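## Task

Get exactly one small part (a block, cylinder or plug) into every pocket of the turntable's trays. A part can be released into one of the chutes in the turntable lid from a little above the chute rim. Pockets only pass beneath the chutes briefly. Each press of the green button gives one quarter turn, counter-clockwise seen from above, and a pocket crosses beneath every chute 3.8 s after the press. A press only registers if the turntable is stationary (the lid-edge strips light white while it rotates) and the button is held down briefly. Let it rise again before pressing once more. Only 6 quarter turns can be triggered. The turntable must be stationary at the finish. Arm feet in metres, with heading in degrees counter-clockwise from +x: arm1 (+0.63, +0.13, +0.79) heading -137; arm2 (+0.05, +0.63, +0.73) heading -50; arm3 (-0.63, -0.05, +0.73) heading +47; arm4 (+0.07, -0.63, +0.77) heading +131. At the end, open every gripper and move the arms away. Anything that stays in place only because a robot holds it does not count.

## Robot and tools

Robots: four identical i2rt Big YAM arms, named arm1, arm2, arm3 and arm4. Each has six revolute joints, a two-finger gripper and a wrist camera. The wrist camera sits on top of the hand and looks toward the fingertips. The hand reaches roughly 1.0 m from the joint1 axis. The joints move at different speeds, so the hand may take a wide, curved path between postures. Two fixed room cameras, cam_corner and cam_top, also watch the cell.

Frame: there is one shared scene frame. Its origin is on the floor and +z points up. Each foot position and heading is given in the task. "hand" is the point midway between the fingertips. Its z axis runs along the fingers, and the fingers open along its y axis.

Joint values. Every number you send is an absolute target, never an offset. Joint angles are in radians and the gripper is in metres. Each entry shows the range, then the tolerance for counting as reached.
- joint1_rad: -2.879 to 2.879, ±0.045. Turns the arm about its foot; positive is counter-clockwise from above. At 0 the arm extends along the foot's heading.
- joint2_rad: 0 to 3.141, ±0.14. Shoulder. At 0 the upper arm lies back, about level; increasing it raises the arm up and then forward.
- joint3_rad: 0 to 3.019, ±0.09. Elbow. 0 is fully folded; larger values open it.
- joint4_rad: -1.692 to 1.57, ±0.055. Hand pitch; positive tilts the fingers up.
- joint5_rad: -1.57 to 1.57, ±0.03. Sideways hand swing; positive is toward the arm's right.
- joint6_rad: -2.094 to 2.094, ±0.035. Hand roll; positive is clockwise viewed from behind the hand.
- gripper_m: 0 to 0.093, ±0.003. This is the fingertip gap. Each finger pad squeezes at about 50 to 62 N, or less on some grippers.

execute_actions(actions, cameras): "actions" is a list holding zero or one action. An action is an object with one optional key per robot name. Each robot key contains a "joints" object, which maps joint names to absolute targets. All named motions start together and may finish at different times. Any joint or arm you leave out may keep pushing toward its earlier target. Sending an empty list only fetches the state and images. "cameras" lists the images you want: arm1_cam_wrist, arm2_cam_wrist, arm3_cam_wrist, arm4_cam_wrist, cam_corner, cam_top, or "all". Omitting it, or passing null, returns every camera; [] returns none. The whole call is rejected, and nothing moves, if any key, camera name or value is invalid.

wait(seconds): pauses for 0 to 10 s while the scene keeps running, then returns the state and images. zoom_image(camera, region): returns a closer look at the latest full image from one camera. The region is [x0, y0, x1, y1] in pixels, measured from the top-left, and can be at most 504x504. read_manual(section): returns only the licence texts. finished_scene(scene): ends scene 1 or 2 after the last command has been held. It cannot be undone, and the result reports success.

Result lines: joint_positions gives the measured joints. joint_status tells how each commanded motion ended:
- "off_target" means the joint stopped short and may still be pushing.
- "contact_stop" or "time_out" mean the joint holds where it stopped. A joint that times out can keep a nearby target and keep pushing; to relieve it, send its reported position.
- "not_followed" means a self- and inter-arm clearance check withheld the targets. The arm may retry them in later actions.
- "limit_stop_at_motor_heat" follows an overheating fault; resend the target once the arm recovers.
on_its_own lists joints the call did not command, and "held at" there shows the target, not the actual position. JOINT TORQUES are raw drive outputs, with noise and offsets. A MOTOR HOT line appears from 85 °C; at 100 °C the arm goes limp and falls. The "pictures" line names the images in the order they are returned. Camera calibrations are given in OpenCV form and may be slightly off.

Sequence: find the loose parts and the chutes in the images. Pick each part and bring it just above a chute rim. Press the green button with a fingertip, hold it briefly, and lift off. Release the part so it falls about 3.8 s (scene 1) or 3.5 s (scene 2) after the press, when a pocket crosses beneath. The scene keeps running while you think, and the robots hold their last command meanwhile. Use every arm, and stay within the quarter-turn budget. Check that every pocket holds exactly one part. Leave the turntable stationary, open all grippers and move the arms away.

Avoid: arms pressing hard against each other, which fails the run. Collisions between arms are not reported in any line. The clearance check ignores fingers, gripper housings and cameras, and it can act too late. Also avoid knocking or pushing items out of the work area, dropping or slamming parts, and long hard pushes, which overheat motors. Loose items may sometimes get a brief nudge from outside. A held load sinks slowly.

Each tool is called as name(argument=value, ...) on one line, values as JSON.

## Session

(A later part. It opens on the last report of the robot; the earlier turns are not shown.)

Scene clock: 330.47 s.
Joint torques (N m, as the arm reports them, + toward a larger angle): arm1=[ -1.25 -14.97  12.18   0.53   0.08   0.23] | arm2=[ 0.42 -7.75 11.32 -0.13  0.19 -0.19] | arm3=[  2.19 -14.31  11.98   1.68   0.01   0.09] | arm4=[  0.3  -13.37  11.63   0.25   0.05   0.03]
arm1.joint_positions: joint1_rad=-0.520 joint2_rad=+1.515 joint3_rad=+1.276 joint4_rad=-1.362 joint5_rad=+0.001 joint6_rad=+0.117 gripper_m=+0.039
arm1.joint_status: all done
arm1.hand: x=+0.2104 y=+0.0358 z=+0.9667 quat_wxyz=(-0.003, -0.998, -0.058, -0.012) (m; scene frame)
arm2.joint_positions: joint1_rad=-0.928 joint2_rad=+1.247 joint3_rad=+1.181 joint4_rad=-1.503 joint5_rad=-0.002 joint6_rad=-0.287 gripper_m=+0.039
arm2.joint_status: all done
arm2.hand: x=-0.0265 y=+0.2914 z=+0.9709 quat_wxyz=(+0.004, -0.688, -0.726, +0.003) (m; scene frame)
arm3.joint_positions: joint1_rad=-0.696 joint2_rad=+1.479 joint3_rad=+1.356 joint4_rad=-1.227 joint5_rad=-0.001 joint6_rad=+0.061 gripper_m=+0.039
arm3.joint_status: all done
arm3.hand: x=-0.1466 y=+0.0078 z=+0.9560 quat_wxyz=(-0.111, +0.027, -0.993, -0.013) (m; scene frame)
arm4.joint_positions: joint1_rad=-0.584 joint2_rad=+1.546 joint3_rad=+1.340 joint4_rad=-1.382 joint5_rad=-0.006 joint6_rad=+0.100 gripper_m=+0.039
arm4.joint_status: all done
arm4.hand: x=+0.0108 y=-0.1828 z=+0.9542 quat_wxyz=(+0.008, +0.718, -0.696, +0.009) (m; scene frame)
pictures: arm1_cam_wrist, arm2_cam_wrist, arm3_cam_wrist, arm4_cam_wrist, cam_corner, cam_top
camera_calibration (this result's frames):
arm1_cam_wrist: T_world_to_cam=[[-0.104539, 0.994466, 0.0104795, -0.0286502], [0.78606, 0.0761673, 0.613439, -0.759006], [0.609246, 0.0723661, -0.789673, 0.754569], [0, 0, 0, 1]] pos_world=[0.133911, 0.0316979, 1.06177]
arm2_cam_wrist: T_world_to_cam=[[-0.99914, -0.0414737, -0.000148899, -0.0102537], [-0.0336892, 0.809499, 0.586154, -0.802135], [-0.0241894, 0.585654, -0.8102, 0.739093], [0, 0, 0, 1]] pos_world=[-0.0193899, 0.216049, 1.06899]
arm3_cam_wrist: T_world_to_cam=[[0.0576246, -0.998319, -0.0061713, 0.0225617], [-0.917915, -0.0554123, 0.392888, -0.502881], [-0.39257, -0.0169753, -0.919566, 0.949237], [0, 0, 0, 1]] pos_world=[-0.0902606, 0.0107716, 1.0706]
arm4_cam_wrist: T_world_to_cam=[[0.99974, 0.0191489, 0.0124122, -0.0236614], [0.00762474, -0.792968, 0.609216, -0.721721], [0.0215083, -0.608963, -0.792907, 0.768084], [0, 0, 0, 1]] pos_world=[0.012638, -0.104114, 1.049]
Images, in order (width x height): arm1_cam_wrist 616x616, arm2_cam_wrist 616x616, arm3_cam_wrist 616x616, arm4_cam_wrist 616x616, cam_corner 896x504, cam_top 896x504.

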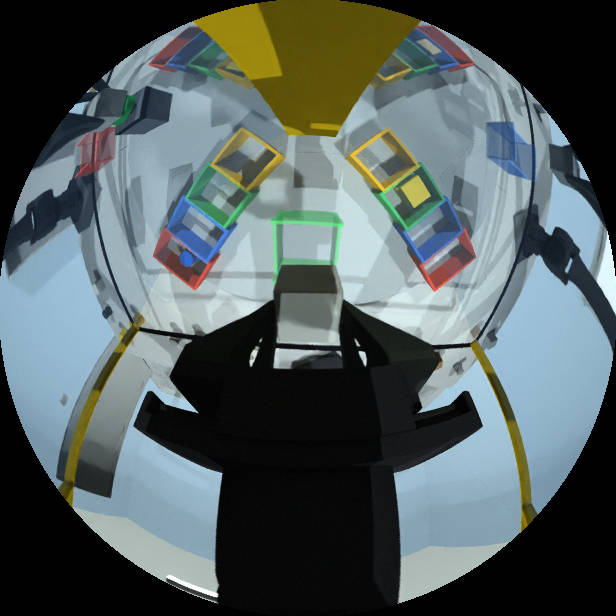

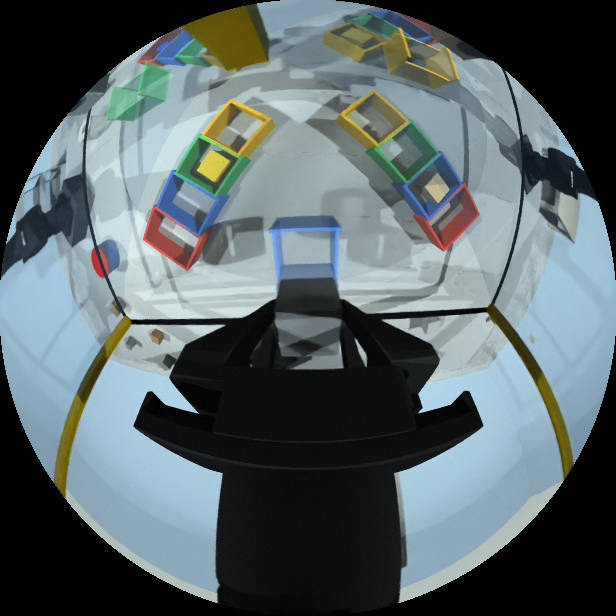

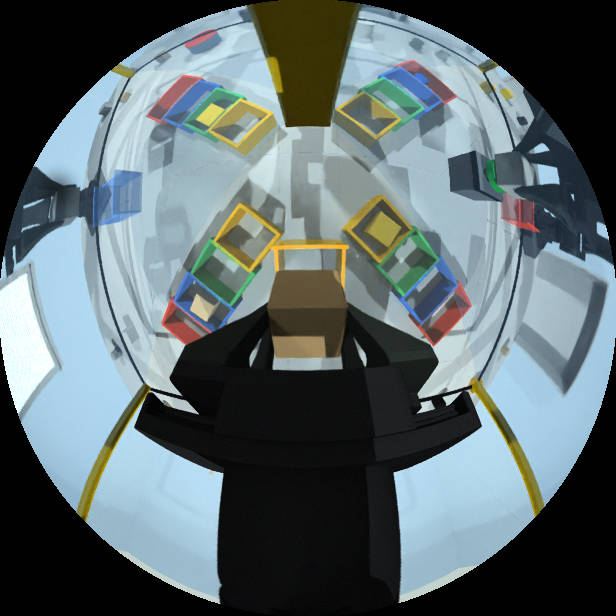

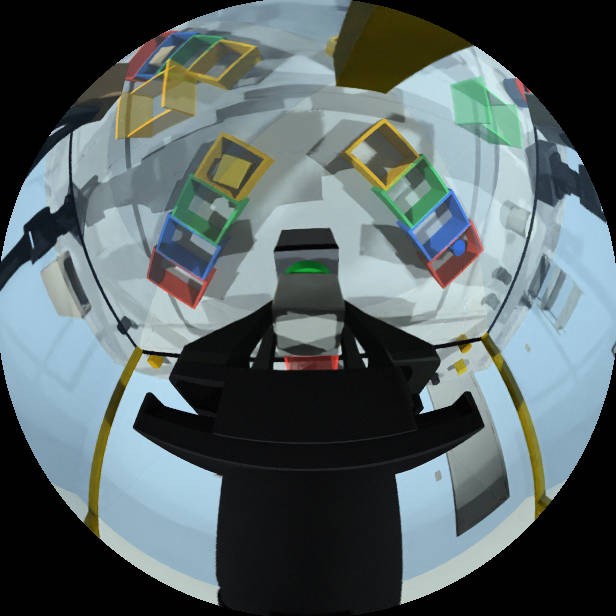

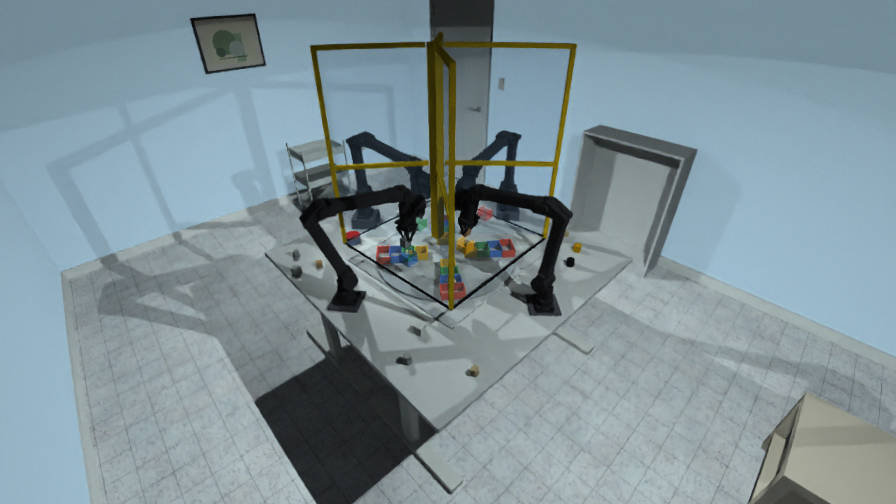

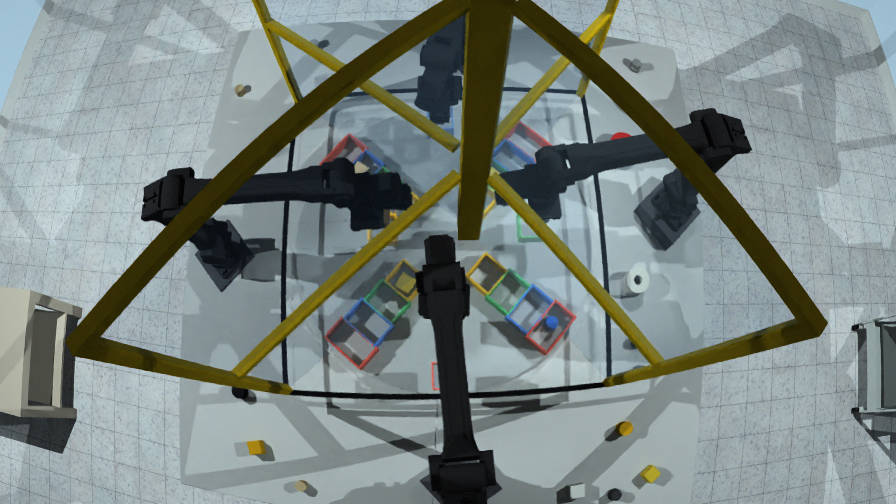

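execute_actions(actions=[{"arm4":{"joints":{"joint2_rad":1.61}}}], cameras=["cam_top"])

execute_actions(actions=[{"arm1":{"joints":{"joint3_rad":1.335}},"arm2":{"joints":{"joint4_rad":-1.48}},"arm4":{"joints":{"joint1_rad":-0.55,"joint2_rad":1.2,"joint3_rad":1.03,"joint4_rad":-1.43}}}], cameras=[])

wait(seconds=1.75)

execute_actions(actions=[{"arm1":{"joints":{"gripper_m":0.09}},"arm2":{"joints":{"gripper_m":0.09}},"arm3":{"joints":{"gripper_m":0.09}},"arm4":{"joints":{"gripper_m":0.09}}}], cameras=[])

execute_actions(actions=[{"arm1":{"joints":{"joint2_rad":1.1,"joint3_rad":1.05,"joint4_rad":-1.51}},"arm2":{"joints":{"joint1_rad":-2.3,"joint2_rad":1.2,"joint6_rad":0}},"arm3":{"joints":{"joint2_rad":1.1,"joint3_rad":1.1,"joint4_rad":-1.56}},"arm4":{"joints":{"joint1_rad":-2.335,"joint6_rad":-0.15}}}], cameras=[])

execute_actions(actions=[{"arm1":{"joints":{"joint1_rad":0.537,"joint6_rad":0}},"arm3":{"joints":{"joint1_rad":-2.152,"joint6_rad":0}},"arm2":{"joints":{"joint2_rad":1.72,"joint3_rad":1.33,"joint4_rad":-1.127}},"arm4":{"joints":{"joint2_rad":1.38,"joint3_rad":0.795,"joint4_rad":-0.954}}}], cameras=[])

execute_actions(actions=[{"arm1":{"joints":{"joint2_rad":1.498,"joint3_rad":0.865,"joint4_rad":-0.897}},"arm3":{"joints":{"joint2_rad":1.472,"joint3_rad":1.02,"joint4_rad":-1.08}}}])

Scene clock: 354.23 s.
Joint torques (N m, as the arm reports them, + toward a larger angle): arm1=[ -1.33 -15.02  12.18   0.5    0.08   0.23] | arm2=[ 0.32 -8.14 11.24 -0.04  0.19 -0.2 ] | arm3=[  2.36 -14.67  11.99   1.65  -0.01   0.09] | arm4=[  0.89 -11.67  10.16   0.53   0.08   0.04]
arm1.joint_positions: joint1_rad=-0.520 joint2_rad=+1.515 joint3_rad=+1.276 joint4_rad=-1.362 joint5_rad=+0.001 joint6_rad=+0.117 gripper_m=+0.039
arm1.joint_status: not commanded
arm1.hand: x=+0.2104 y=+0.0358 z=+0.9667 quat_wxyz=(-0.003, -0.998, -0.058, -0.012) (m; scene frame)
arm2.joint_positions: joint1_rad=-0.928 joint2_rad=+1.247 joint3_rad=+1.181 joint4_rad=-1.503 joint5_rad=-0.002 joint6_rad=-0.287 gripper_m=+0.039
arm2.joint_status: not commanded
arm2.hand: x=-0.0265 y=+0.2914 z=+0.9709 quat_wxyz=(+0.004, -0.688, -0.726, +0.003) (m; scene frame)
arm3.joint_positions: joint1_rad=-0.696 joint2_rad=+1.479 joint3_rad=+1.356 joint4_rad=-1.227 joint5_rad=-0.001 joint6_rad=+0.061 gripper_m=+0.039
arm3.joint_status: not commanded
arm3.hand: x=-0.1466 y=+0.0078 z=+0.9560 quat_wxyz=(-0.111, +0.027, -0.993, -0.013) (m; scene frame)
arm4.joint_positions: joint1_rad=-0.584 joint2_rad=+1.581 joint3_rad=+1.362 joint4_rad=-1.382 joint5_rad=-0.007 joint6_rad=+0.100 gripper_m=+0.039
arm4.joint_status: all done
arm4.hand: x=+0.0096 y=-0.1740 z=+0.9471 quat_wxyz=(+0.012, +0.718, -0.696, +0.014) (m; scene frame)
pictures: cam_top
Images, in order (width x height): cam_top 896x504.

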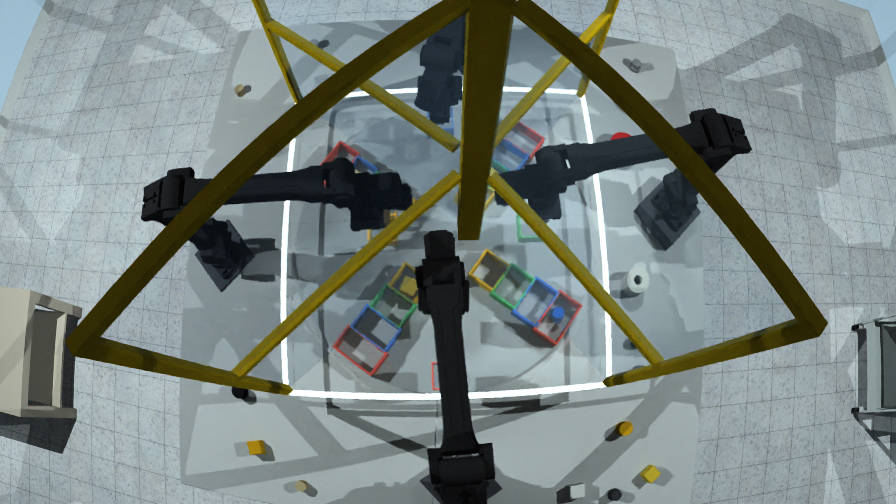

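Scene clock: 355.40 s.
Joint torques (N m, as the arm reports them, + toward a larger angle): arm1=[ -1.2  -14.93  13.71   0.51   0.08   0.23] | arm2=[ 0.4  -8.26 11.32  0.54  0.2  -0.18] | arm3=[  1.81 -14.11  11.98   1.74   0.01   0.09] | arm4=[ 0.41 -7.87  7.36 -0.23  0.04  0.02]
arm1.joint_positions: joint1_rad=-0.520 joint2_rad=+1.515 joint3_rad=+1.276 joint4_rad=-1.362 joint5_rad=+0.001 joint6_rad=+0.117 gripper_m=+0.039
arm1.joint_status: all done
arm1.hand: x=+0.2104 y=+0.0358 z=+0.9667 quat_wxyz=(-0.003, -0.998, -0.058, -0.012) (m; scene frame)
arm2.joint_positions: joint1_rad=-0.928 joint2_rad=+1.247 joint3_rad=+1.181 joint4_rad=-1.489 joint5_rad=-0.002 joint6_rad=-0.287 gripper_m=+0.039
arm2.joint_status: all done
arm2.hand: x=-0.0273 y=+0.2881 z=+0.9709 quat_wxyz=(+0.000, -0.687, -0.726, +0.009) (m; scene frame)
arm3.joint_positions: joint1_rad=-0.696 joint2_rad=+1.479 joint3_rad=+1.356 joint4_rad=-1.227 joint5_rad=-0.001 joint6_rad=+0.061 gripper_m=+0.039
arm3.joint_status: not commanded
arm3.hand: x=-0.1466 y=+0.0078 z=+0.9560 quat_wxyz=(-0.111, +0.027, -0.993, -0.013) (m; scene frame)
arm4.joint_positions: joint1_rad=-0.553 joint2_rad=+1.198 joint3_rad=+1.032 joint4_rad=-1.423 joint5_rad=-0.006 joint6_rad=+0.101 gripper_m=+0.039
arm4.joint_status: all done
arm4.hand: x=+0.0180 y=-0.3135 z=+0.9671 quat_wxyz=(+0.008, +0.729, -0.685, +0.009) (m; scene frame)
pictures: none
No camera images: the call's "cameras" was empty. Leave "cameras" out to get every camera's image.

Scene clock: 357.17 s.
Joint torques (N m, as the arm reports them, + toward a larger angle): arm1=[ -1.26 -15.02  13.72   0.51   0.08   0.23] | arm2=[ 0.33 -8.33 11.27  0.55  0.21 -0.19] | arm3=[  1.93 -14.46  11.92   1.79   0.01   0.09] | arm4=[ 0.22 -7.04  7.38 -0.34  0.07  0.02]
arm1.joint_positions: joint1_rad=-0.520 joint2_rad=+1.515 joint3_rad=+1.276 joint4_rad=-1.362 joint5_rad=+0.001 joint6_rad=+0.117 gripper_m=+0.039
arm1.joint_status: all done
arm1.hand: x=+0.2104 y=+0.0358 z=+0.9667 quat_wxyz=(-0.003, -0.998, -0.058, -0.012) (m; scene frame)
arm2.joint_positions: joint1_rad=-0.928 joint2_rad=+1.247 joint3_rad=+1.181 joint4_rad=-1.489 joint5_rad=-0.002 joint6_rad=-0.287 gripper_m=+0.039
arm2.joint_status: all done
arm2.hand: x=-0.0273 y=+0.2881 z=+0.9709 quat_wxyz=(+0.000, -0.687, -0.726, +0.009) (m; scene frame)
arm3.joint_positions: joint1_rad=-0.696 joint2_rad=+1.479 joint3_rad=+1.356 joint4_rad=-1.227 joint5_rad=-0.001 joint6_rad=+0.061 gripper_m=+0.039
arm3.joint_status: not commanded
arm3.hand: x=-0.1466 y=+0.0078 z=+0.9560 quat_wxyz=(-0.111, +0.027, -0.993, -0.013) (m; scene frame)
arm4.joint_positions: joint1_rad=-0.553 joint2_rad=+1.198 joint3_rad=+1.032 joint4_rad=-1.423 joint5_rad=-0.006 joint6_rad=+0.101 gripper_m=+0.039
arm4.joint_status: all done
arm4.hand: x=+0.0180 y=-0.3135 z=+0.9671 quat_wxyz=(+0.008, +0.729, -0.685, +0.009) (m; scene frame)
wait: 1.77 s; at rest by 0.27 s
pictures: arm1_cam_wrist, arm2_cam_wrist, arm3_cam_wrist, arm4_cam_wrist, cam_corner, cam_top
camera_calibration (this result's frames):
arm1_cam_wrist: T_world_to_cam=[[-0.104539, 0.994466, 0.0104795, -0.0286502], [0.78606, 0.0761673, 0.613439, -0.759006], [0.609246, 0.0723661, -0.789673, 0.754569], [0, 0, 0, 1]] pos_world=[0.133911, 0.0316979, 1.06177]
arm2_cam_wrist: T_world_to_cam=[[-0.999128, -0.0415984, 0.00356588, -0.014737], [-0.0319726, 0.817255, 0.575388, -0.791251], [-0.0268495, 0.574772, -0.817873, 0.751531], [0, 0, 0, 1]] pos_world=[-0.0198443, 0.214082, 1.06999]
arm3_cam_wrist: T_world_to_cam=[[0.0576246, -0.998319, -0.0061713, 0.0225617], [-0.917915, -0.0554123, 0.392888, -0.502881], [-0.39257, -0.0169753, -0.919566, 0.949237], [0, 0, 0, 1]] pos_world=[-0.0902606, 0.0107716, 1.0706]
arm4_cam_wrist: T_world_to_cam=[[0.998684, 0.0496672, 0.0127826, -0.0192968], [0.0315432, -0.79138, 0.610511, -0.834495], [0.0404383, -0.609304, -0.791905, 0.697174], [0, 0, 0, 1]] pos_world=[0.0174015, -0.234653, 1.06181]
Images, in order (width x height): arm1_cam_wrist 616x616, arm2_cam_wrist 616x616, arm3_cam_wrist 616x616, arm4_cam_wrist 616x616, cam_corner 896x504, cam_top 896x504.

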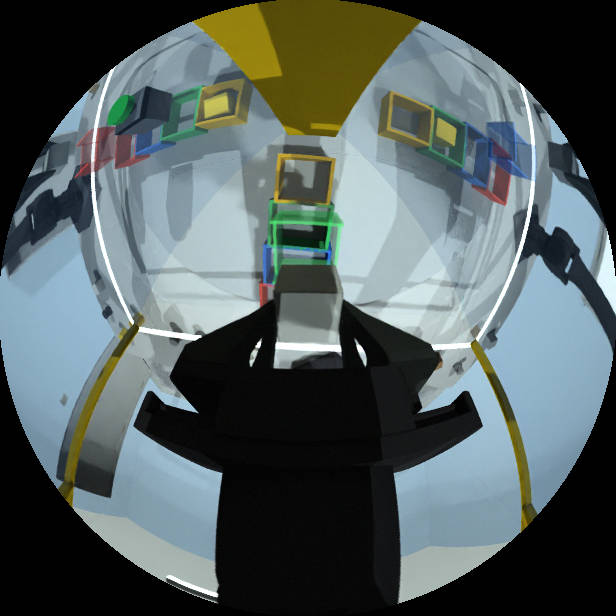

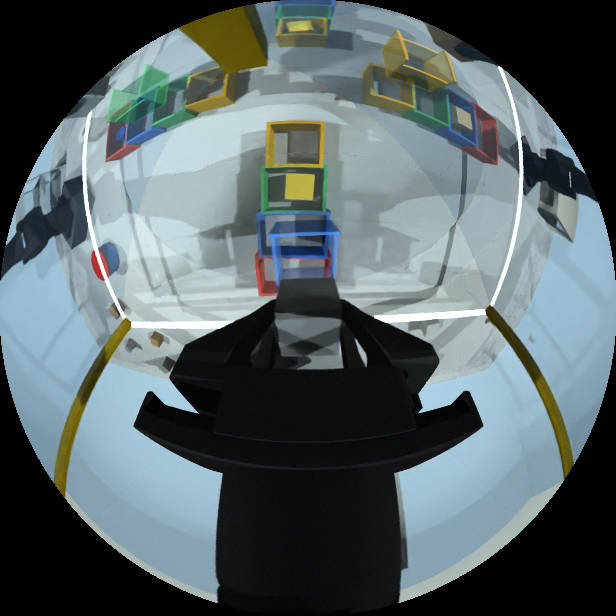

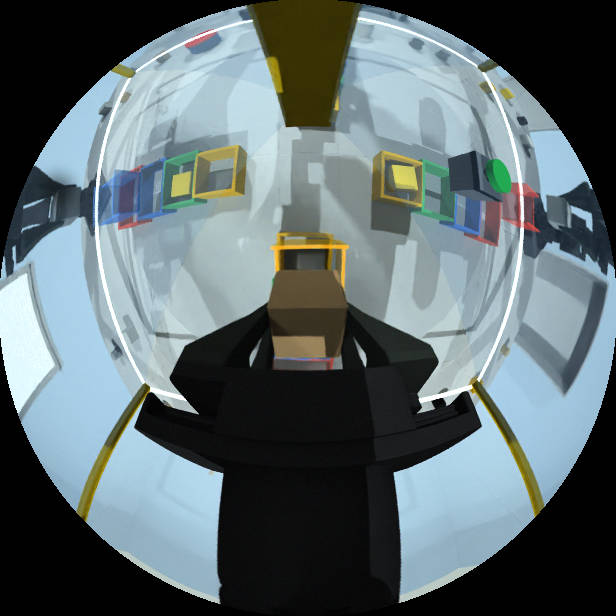

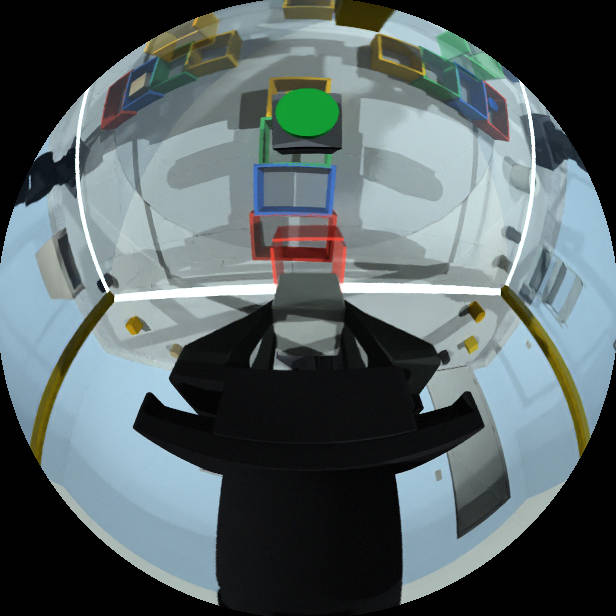

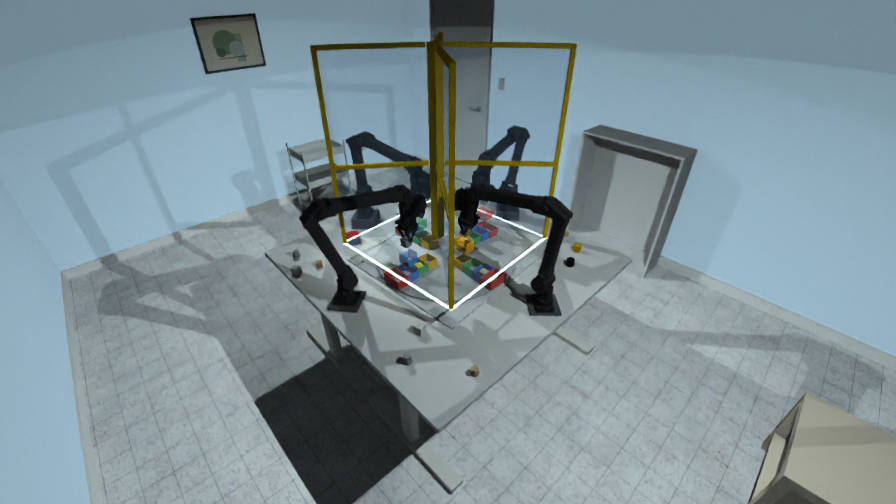

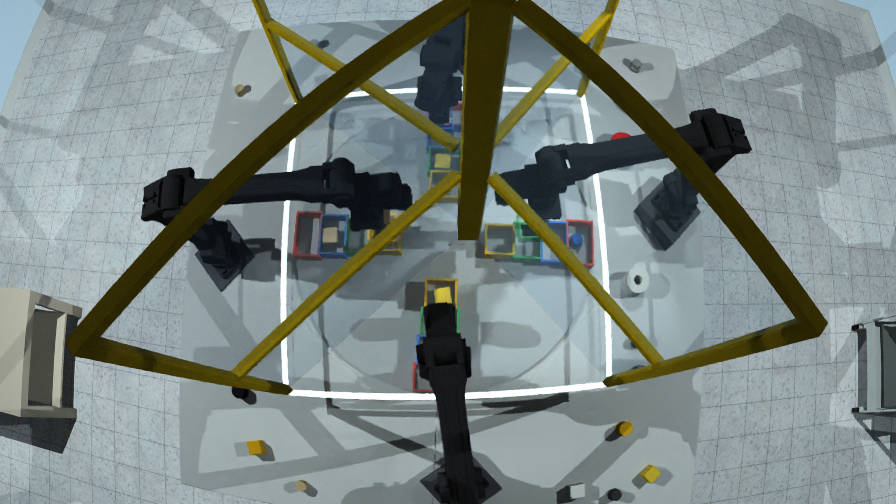

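Scene clock: 357.87 s.
Joint torques (N m, as the arm reports them, + toward a larger angle): arm1=[ -1.24 -15.01  13.38   0.53   0.08   0.23] | arm2=[ 0.47 -8.1  11.27  0.57  0.2  -0.2 ] | arm3=[  2.03 -14.1   11.96   1.78  -0.02   0.07] | arm4=[ 0.8  -7.63  7.32 -0.23  0.02  0.  ]
arm1.joint_positions: joint1_rad=-0.520 joint2_rad=+1.515 joint3_rad=+1.280 joint4_rad=-1.362 joint5_rad=+0.001 joint6_rad=+0.118 gripper_m=+0.090
arm1.joint_status: all done
arm1.hand: x=+0.2087 y=+0.0354 z=+0.9685 quat_wxyz=(-0.003, -0.998, -0.058, -0.010) (m; scene frame)
arm2.joint_positions: joint1_rad=-0.928 joint2_rad=+1.247 joint3_rad=+1.181 joint4_rad=-1.489 joint5_rad=-0.002 joint6_rad=-0.287 gripper_m=+0.090
arm2.joint_status: all done
arm2.hand: x=-0.0273 y=+0.2881 z=+0.9709 quat_wxyz=(+0.000, -0.687, -0.726, +0.009) (m; scene frame)
arm3.joint_positions: joint1_rad=-0.696 joint2_rad=+1.479 joint3_rad=+1.356 joint4_rad=-1.227 joint5_rad=-0.001 joint6_rad=+0.061 gripper_m=+0.090
arm3.joint_status: all done
arm3.hand: x=-0.1466 y=+0.0078 z=+0.9562 quat_wxyz=(-0.112, +0.027, -0.993, -0.013) (m; scene frame)
arm4.joint_positions: joint1_rad=-0.553 joint2_rad=+1.198 joint3_rad=+1.032 joint4_rad=-1.423 joint5_rad=-0.006 joint6_rad=+0.101 gripper_m=+0.090
arm4.joint_status: all done
arm4.hand: x=+0.0180 y=-0.3135 z=+0.9671 quat_wxyz=(+0.008, +0.729, -0.685, +0.009) (m; scene frame)
pictures: none
No camera images: the call's "cameras" was empty. Leave "cameras" out to get every camera's image.

Scene clock: 359.77 s.
Joint torques (N m, as the arm reports them, + toward a larger angle): arm1=[-1.31 -5.25  9.55 -0.1   0.08  0.22] | arm2=[ 0.62 -9.22 11.42  0.4   0.19  0.16] | arm3=[ 2.25 -6.03  7.72  0.06 -0.03  0.09] | arm4=[ 0.51 -7.43  7.35 -0.34  0.04 -0.2 ]
arm1.joint_positions: joint1_rad=-0.520 joint2_rad=+1.089 joint3_rad=+1.048 joint4_rad=-1.501 joint5_rad=+0.001 joint6_rad=+0.118 gripper_m=+0.090
arm1.joint_status: all done
arm1.hand: x=+0.3438 y=+0.0680 z=+1.0255 quat_wxyz=(-0.008, -0.998, -0.057, +0.017) (m; scene frame)
arm2.joint_positions: joint1_rad=-2.301 joint2_rad=+1.221 joint3_rad=+1.181 joint4_rad=-1.484 joint5_rad=+0.000 joint6_rad=-0.013 gripper_m=+0.090
arm2.joint_status: all done
arm2.hand: x=-0.2950 y=+0.6416 z=+0.9833 quat_wxyz=(+0.002, -1.000, +0.010, +0.029) (m; scene frame)
arm3.joint_positions: joint1_rad=-0.696 joint2_rad=+1.094 joint3_rad=+1.103 joint4_rad=-1.548 joint5_rad=-0.001 joint6_rad=+0.061 gripper_m=+0.090
arm3.joint_status: all done
arm3.hand: x=-0.3347 y=-0.0144 z=+0.9845 quat_wxyz=(-0.018, +0.028, -0.999, -0.004) (m; scene frame)
arm4.joint_positions: joint1_rad=-2.336 joint2_rad=+1.200 joint3_rad=+1.032 joint4_rad=-1.423 joint5_rad=-0.006 joint6_rad=-0.139 gripper_m=+0.090
arm4.joint_status: all done
arm4.hand: x=+0.3896 y=-0.6441 z=+0.9707 quat_wxyz=(+0.007, +0.045, -0.999, -0.001) (m; scene frame)
pictures: none
No camera images: the call's "cameras" was empty. Leave "cameras" out to get every camera's image.

Scene clock: 361.50 s.
Joint torques (N m, as the arm reports them, + toward a larger angle): arm1=[-0.21 -5.66  9.55 -0.09  0.08 -0.01] | arm2=[  0.64 -15.63  10.64   0.51   0.15   0.13] | arm3=[ 1.17 -6.34  7.76  0.1  -0.03 -0.06] | arm4=[  0.73 -10.12   7.28   0.82   0.04  -0.17]
arm1.joint_positions: joint1_rad=+0.529 joint2_rad=+1.094 joint3_rad=+1.048 joint4_rad=-1.501 joint5_rad=+0.001 joint6_rad=+0.012 gripper_m=+0.090
arm1.joint_status: all done
arm1.hand: x=+0.5466 y=-0.1478 z=+1.0258 quat_wxyz=(-0.010, -0.805, -0.593, +0.015) (m; scene frame)
arm2.joint_positions: joint1_rad=-2.301 joint2_rad=+1.740 joint3_rad=+1.309 joint4_rad=-1.135 joint5_rad=+0.000 joint6_rad=-0.013 gripper_m=+0.090
arm2.joint_status: all done
arm2.hand: x=-0.4484 y=+0.6471 z=+0.8231 quat_wxyz=(+0.001, -1.000, +0.010, +0.008) (m; scene frame)
arm3.joint_positions: joint1_rad=-2.146 joint2_rad=+1.100 joint3_rad=+1.103 joint4_rad=-1.548 joint5_rad=+0.001 joint6_rad=+0.009 gripper_m=+0.090
arm3.joint_status: all done
arm3.hand: x=-0.5614 y=-0.3396 z=+0.9801 quat_wxyz=(-0.010, -0.622, -0.783, +0.005) (m; scene frame)
arm4.joint_positions: joint1_rad=-2.336 joint2_rad=+1.396 joint3_rad=+0.781 joint4_rad=-0.968 joint5_rad=-0.006 joint6_rad=-0.140 gripper_m=+0.090
arm4.joint_status: all done
arm4.hand: x=+0.4023 y=-0.6456 z=+0.8211 quat_wxyz=(+0.004, +0.045, -0.999, -0.001) (m; scene frame)
pictures: none
No camera images: the call's "cameras" was empty. Leave "cameras" out to get every camera's image.

Scene clock: 362.77 s.
Joint torques (N m, as the arm reports them, + toward a larger angle): arm1=[ -0.2  -12.49   8.67   0.94   0.08   0.  ] | arm2=[  0.63 -15.48  10.65   0.45   0.17   0.14] | arm3=[  1.32 -12.73   7.49   1.18  -0.1   -0.06] | arm4=[ 0.82 -9.81  7.24  0.8   0.02 -0.21]
arm1.joint_positions: joint1_rad=+0.529 joint2_rad=+1.509 joint3_rad=+0.851 joint4_rad=-0.912 joint5_rad=+0.001 joint6_rad=+0.012 gripper_m=+0.090
arm1.joint_status: all done
arm1.hand: x=+0.5248 y=-0.2200 z=+0.8251 quat_wxyz=(-0.003, -0.805, -0.593, +0.006) (m; scene frame)
arm2.joint_positions: joint1_rad=-2.301 joint2_rad=+1.740 joint3_rad=+1.309 joint4_rad=-1.135 joint5_rad=+0.000 joint6_rad=-0.013 gripper_m=+0.090
arm2.joint_status: not commanded
arm2.hand: x=-0.4484 y=+0.6471 z=+0.8231 quat_wxyz=(+0.001, -1.000, +0.010, +0.008) (m; scene frame)
arm3.joint_positions: joint1_rad=-2.146 joint2_rad=+1.483 joint3_rad=+1.015 joint4_rad=-1.095 joint5_rad=+0.001 joint6_rad=+0.009 gripper_m=+0.090
arm3.joint_status: all done
arm3.hand: x=-0.5373 y=-0.4361 z=+0.8207 quat_wxyz=(-0.003, -0.622, -0.783, -0.001) (m; scene frame)
arm4.joint_positions: joint1_rad=-2.336 joint2_rad=+1.396 joint3_rad=+0.781 joint4_rad=-0.968 joint5_rad=-0.006 joint6_rad=-0.140 gripper_m=+0.090
arm4.joint_status: not commanded
arm4.hand: x=+0.4023 y=-0.6456 z=+0.8211 quat_wxyz=(+0.004, +0.045, -0.999, -0.001) (m; scene frame)
pictures: arm1_cam_wrist, arm2_cam_wrist, arm3_cam_wrist, arm4_cam_wrist, cam_corner, cam_top
camera_calibration (this result's frames):
arm1_cam_wrist: T_world_to_cam=[[-0.951537, 0.306959, 0.0187766, 0.546527], [0.259621, 0.769069, 0.584062, -0.446881], [0.164843, 0.560632, -0.811492, 0.828336], [0, 0, 0, 1]] pos_world=[0.499516, -0.288471, 0.922932]
arm2_cam_wrist: T_world_to_cam=[[0.0340296, 0.999396, -0.00708105, -0.621638], [0.819512, -0.0238477, 0.572566, -0.0845832], [0.572051, -0.0252872, -0.819828, 1.07149], [0, 0, 0, 1]] pos_world=[-0.522478, 0.64634, 0.922468]
arm3_cam_wrist: T_world_to_cam=[[-0.973377, -0.229049, 0.00859026, -0.629482], [-0.180964, 0.790952, 0.584506, -0.225189], [-0.140675, 0.567391, -0.811344, 0.965287], [0, 0, 0, 1]] pos_world=[-0.517682, -0.513764, 0.920211]
arm4_cam_wrist: T_world_to_cam=[[0.0771651, -0.996967, 0.0101302, -0.687534], [-0.800819, -0.0559243, 0.59629, -0.198956], [-0.593915, -0.0541253, -0.802705, 0.986166], [0, 0, 0, 1]] pos_world=[0.479425, -0.643199, 0.9172]
Images, in order (width x height): arm1_cam_wrist 616x616, arm2_cam_wrist 616x616, arm3_cam_wrist 616x616, arm4_cam_wrist 616x616, cam_corner 896x504, cam_top 896x504.

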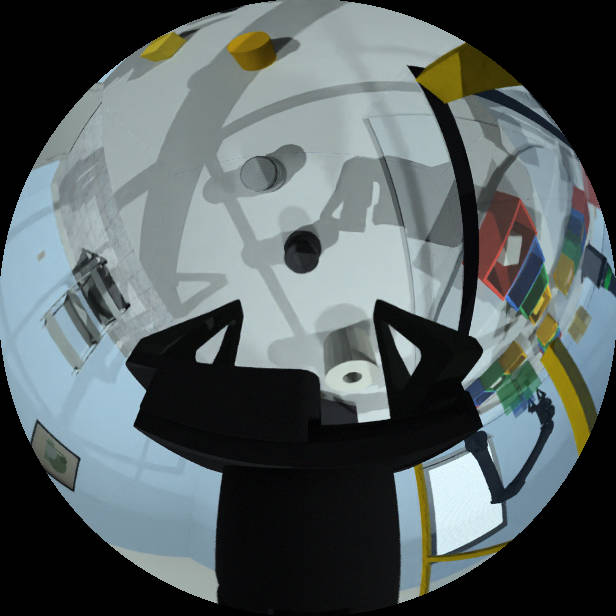

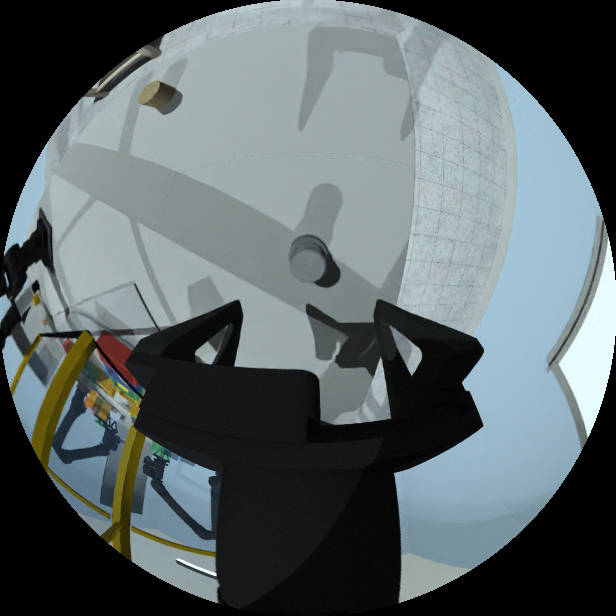

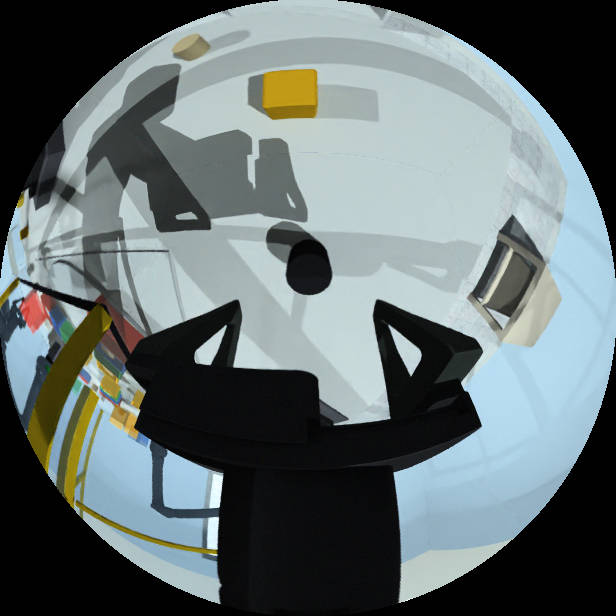

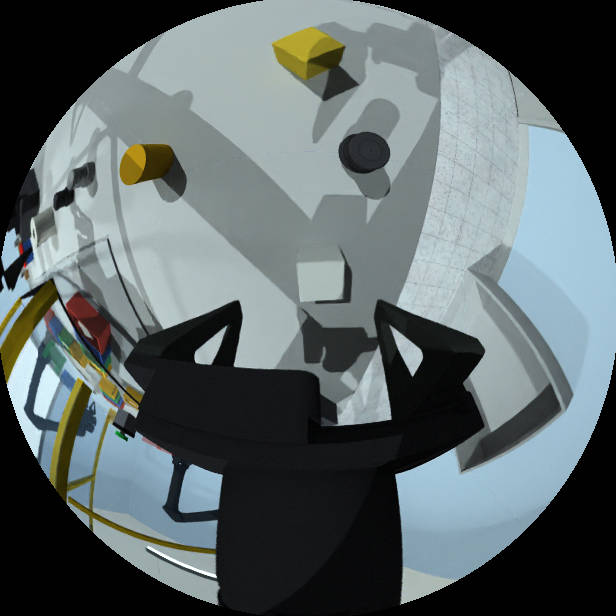

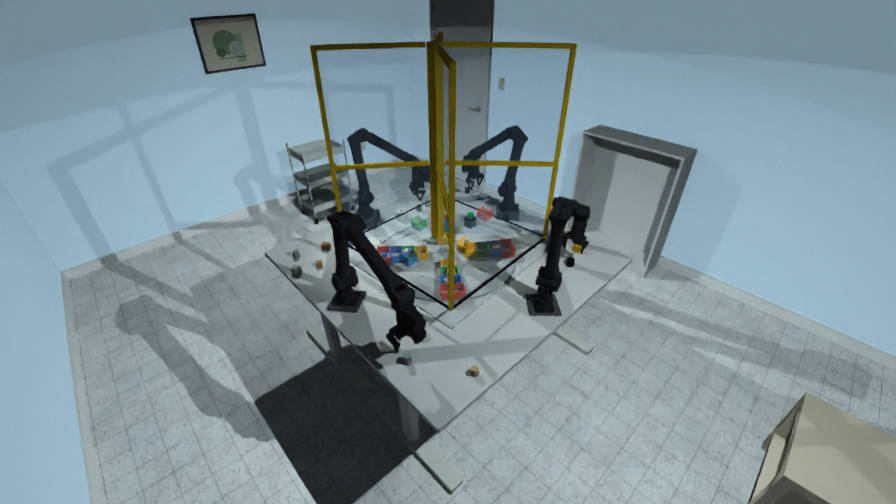

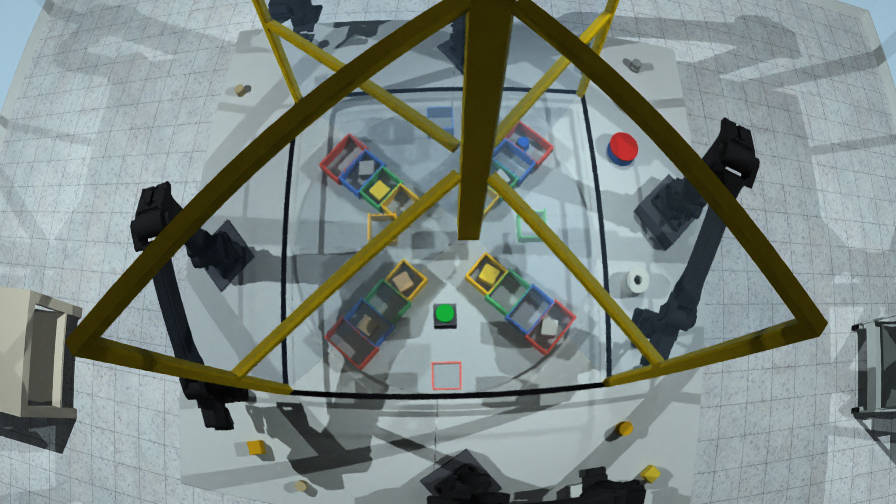

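execute_actions(actions=[{"arm1":{"joints":{"joint1_rad":0.552,"joint2_rad":1.685,"joint3_rad":0.835,"joint4_rad":-0.694}},"arm2":{"joints":{"joint2_rad":1.835,"joint3_rad":1.243,"joint4_rad":-0.962}},"arm3":{"joints":{"joint2_rad":1.577,"joint3_rad":0.925,"joint4_rad":-0.889}},"arm4":{"joints":{"joint1_rad":-2.374,"joint2_rad":1.52,"joint3_rad":0.695,"joint4_rad":-0.714,"joint6_rad":-0.19}}}], cameras=["arm1_cam_wrist","arm2_cam_wrist","arm3_cam_wrist","arm4_cam_wrist"])

Scene clock: 372.20 s.
Joint torques (N m, as the arm reports them, + toward a larger angle): arm1=[  0.18 -14.     6.98   0.91   0.08   0.  ] | arm2=[  0.61 -14.35   8.21   0.62   0.17   0.14] | arm3=[  0.8  -13.1    6.68   1.11  -0.07  -0.1 ] | arm4=[  0.79 -10.48   5.57   0.82   0.02  -0.19]
arm1.joint_positions: joint1_rad=+0.540 joint2_rad=+1.696 joint3_rad=+0.827 joint4_rad=-0.709 joint5_rad=+0.001 joint6_rad=+0.012 gripper_m=+0.090
arm1.joint_status: all done
arm1.hand: x=+0.5246 y=-0.2342 z=+0.7522 quat_wxyz=(-0.001, -0.802, -0.597, +0.003) (m; scene frame)
arm2.joint_positions: joint1_rad=-2.301 joint2_rad=+1.830 joint3_rad=+1.244 joint4_rad=-0.971 joint5_rad=+0.000 joint6_rad=-0.013 gripper_m=+0.090
arm2.joint_status: all done
arm2.hand: x=-0.4543 y=+0.6475 z=+0.7582 quat_wxyz=(+0.001, -1.000, +0.010, +0.012) (m; scene frame)
arm3.joint_positions: joint1_rad=-2.146 joint2_rad=+1.588 joint3_rad=+0.916 joint4_rad=-0.903 joint5_rad=+0.001 joint6_rad=+0.009 gripper_m=+0.090
arm3.joint_status: all done
arm3.hand: x=-0.5382 y=-0.4309 z=+0.7496 quat_wxyz=(+0.002, -0.622, -0.783, -0.004) (m; scene frame)
arm4.joint_positions: joint1_rad=-2.371 joint2_rad=+1.535 joint3_rad=+0.687 joint4_rad=-0.729 joint5_rad=-0.006 joint6_rad=-0.180 gripper_m=+0.090
arm4.joint_status: all done
arm4.hand: x=+0.3976 y=-0.6571 z=+0.7513 quat_wxyz=(+0.000, +0.048, -0.999, +0.000) (m; scene frame)
pictures: arm1_cam_wrist, arm2_cam_wrist, arm3_cam_wrist, arm4_cam_wrist
camera_calibration (this result's frames):
arm1_cam_wrist: T_world_to_cam=[[-0.954682, 0.297014, 0.0190864, 0.551126], [0.250537, 0.767362, 0.590243, -0.393643], [0.160664, 0.568276, -0.807, 0.77777], [0, 0, 0, 1]] pos_world=[0.499813, -0.303614, 0.849486]
arm2_cam_wrist: T_world_to_cam=[[0.0339472, 0.999399, -0.00708313, -0.622283], [0.824502, -0.0239995, 0.565351, -0.0348193], [0.564841, -0.0250321, -0.82482, 1.02203], [0, 0, 0, 1]] pos_world=[-0.527453, 0.646657, 0.858272]
arm3_cam_wrist: T_world_to_cam=[[-0.973339, -0.22921, 0.00865877, -0.628654], [-0.179323, 0.783946, 0.594367, -0.197455], [-0.143023, 0.576967, -0.804148, 0.90196], [0, 0, 0, 1]] pos_world=[-0.5183, -0.509701, 0.848113]
arm4_cam_wrist: T_world_to_cam=[[0.0824547, -0.996536, 0.0108205, -0.700319], [-0.804719, -0.0601707, 0.590599, -0.158681], [-0.587902, -0.0574052, -0.806893, 0.925319], [0, 0, 0, 1]] pos_world=[0.474048, -0.654323, 0.847928]
Images, in order (width x height): arm1_cam_wrist 616x616, arm2_cam_wrist 616x616, arm3_cam_wrist 616x616, arm4_cam_wrist 616x616.

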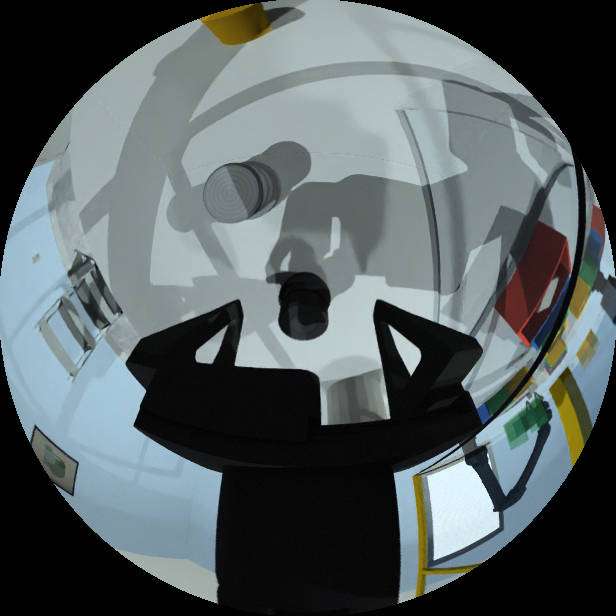

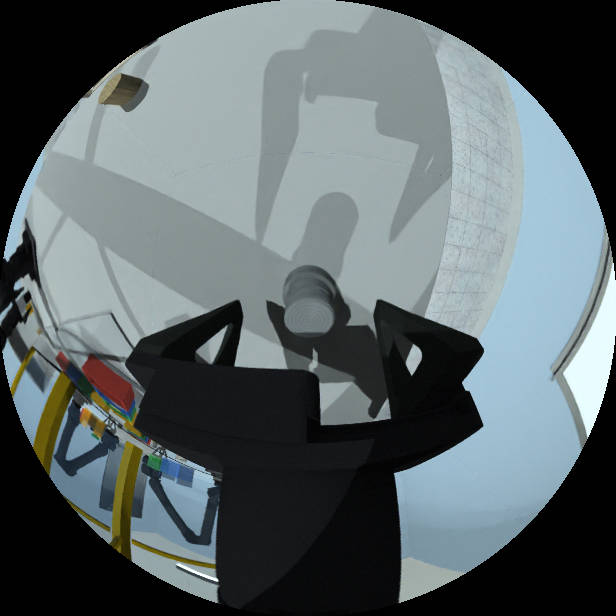

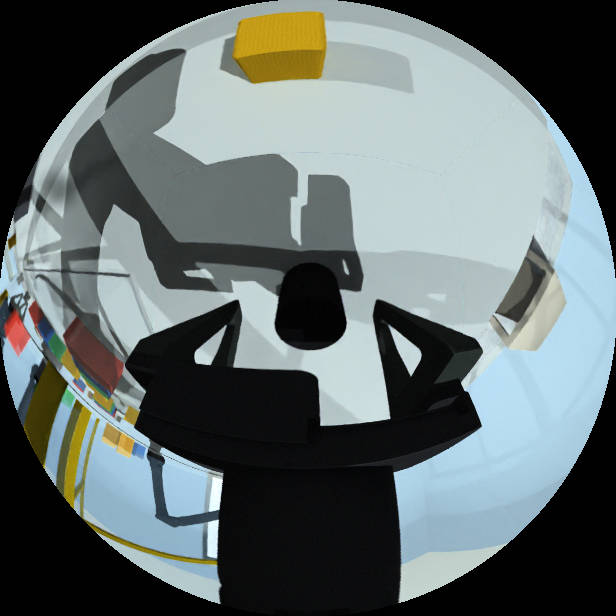

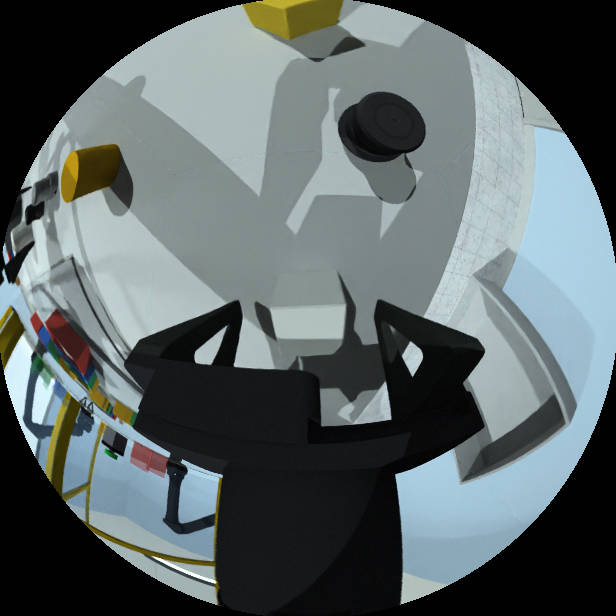

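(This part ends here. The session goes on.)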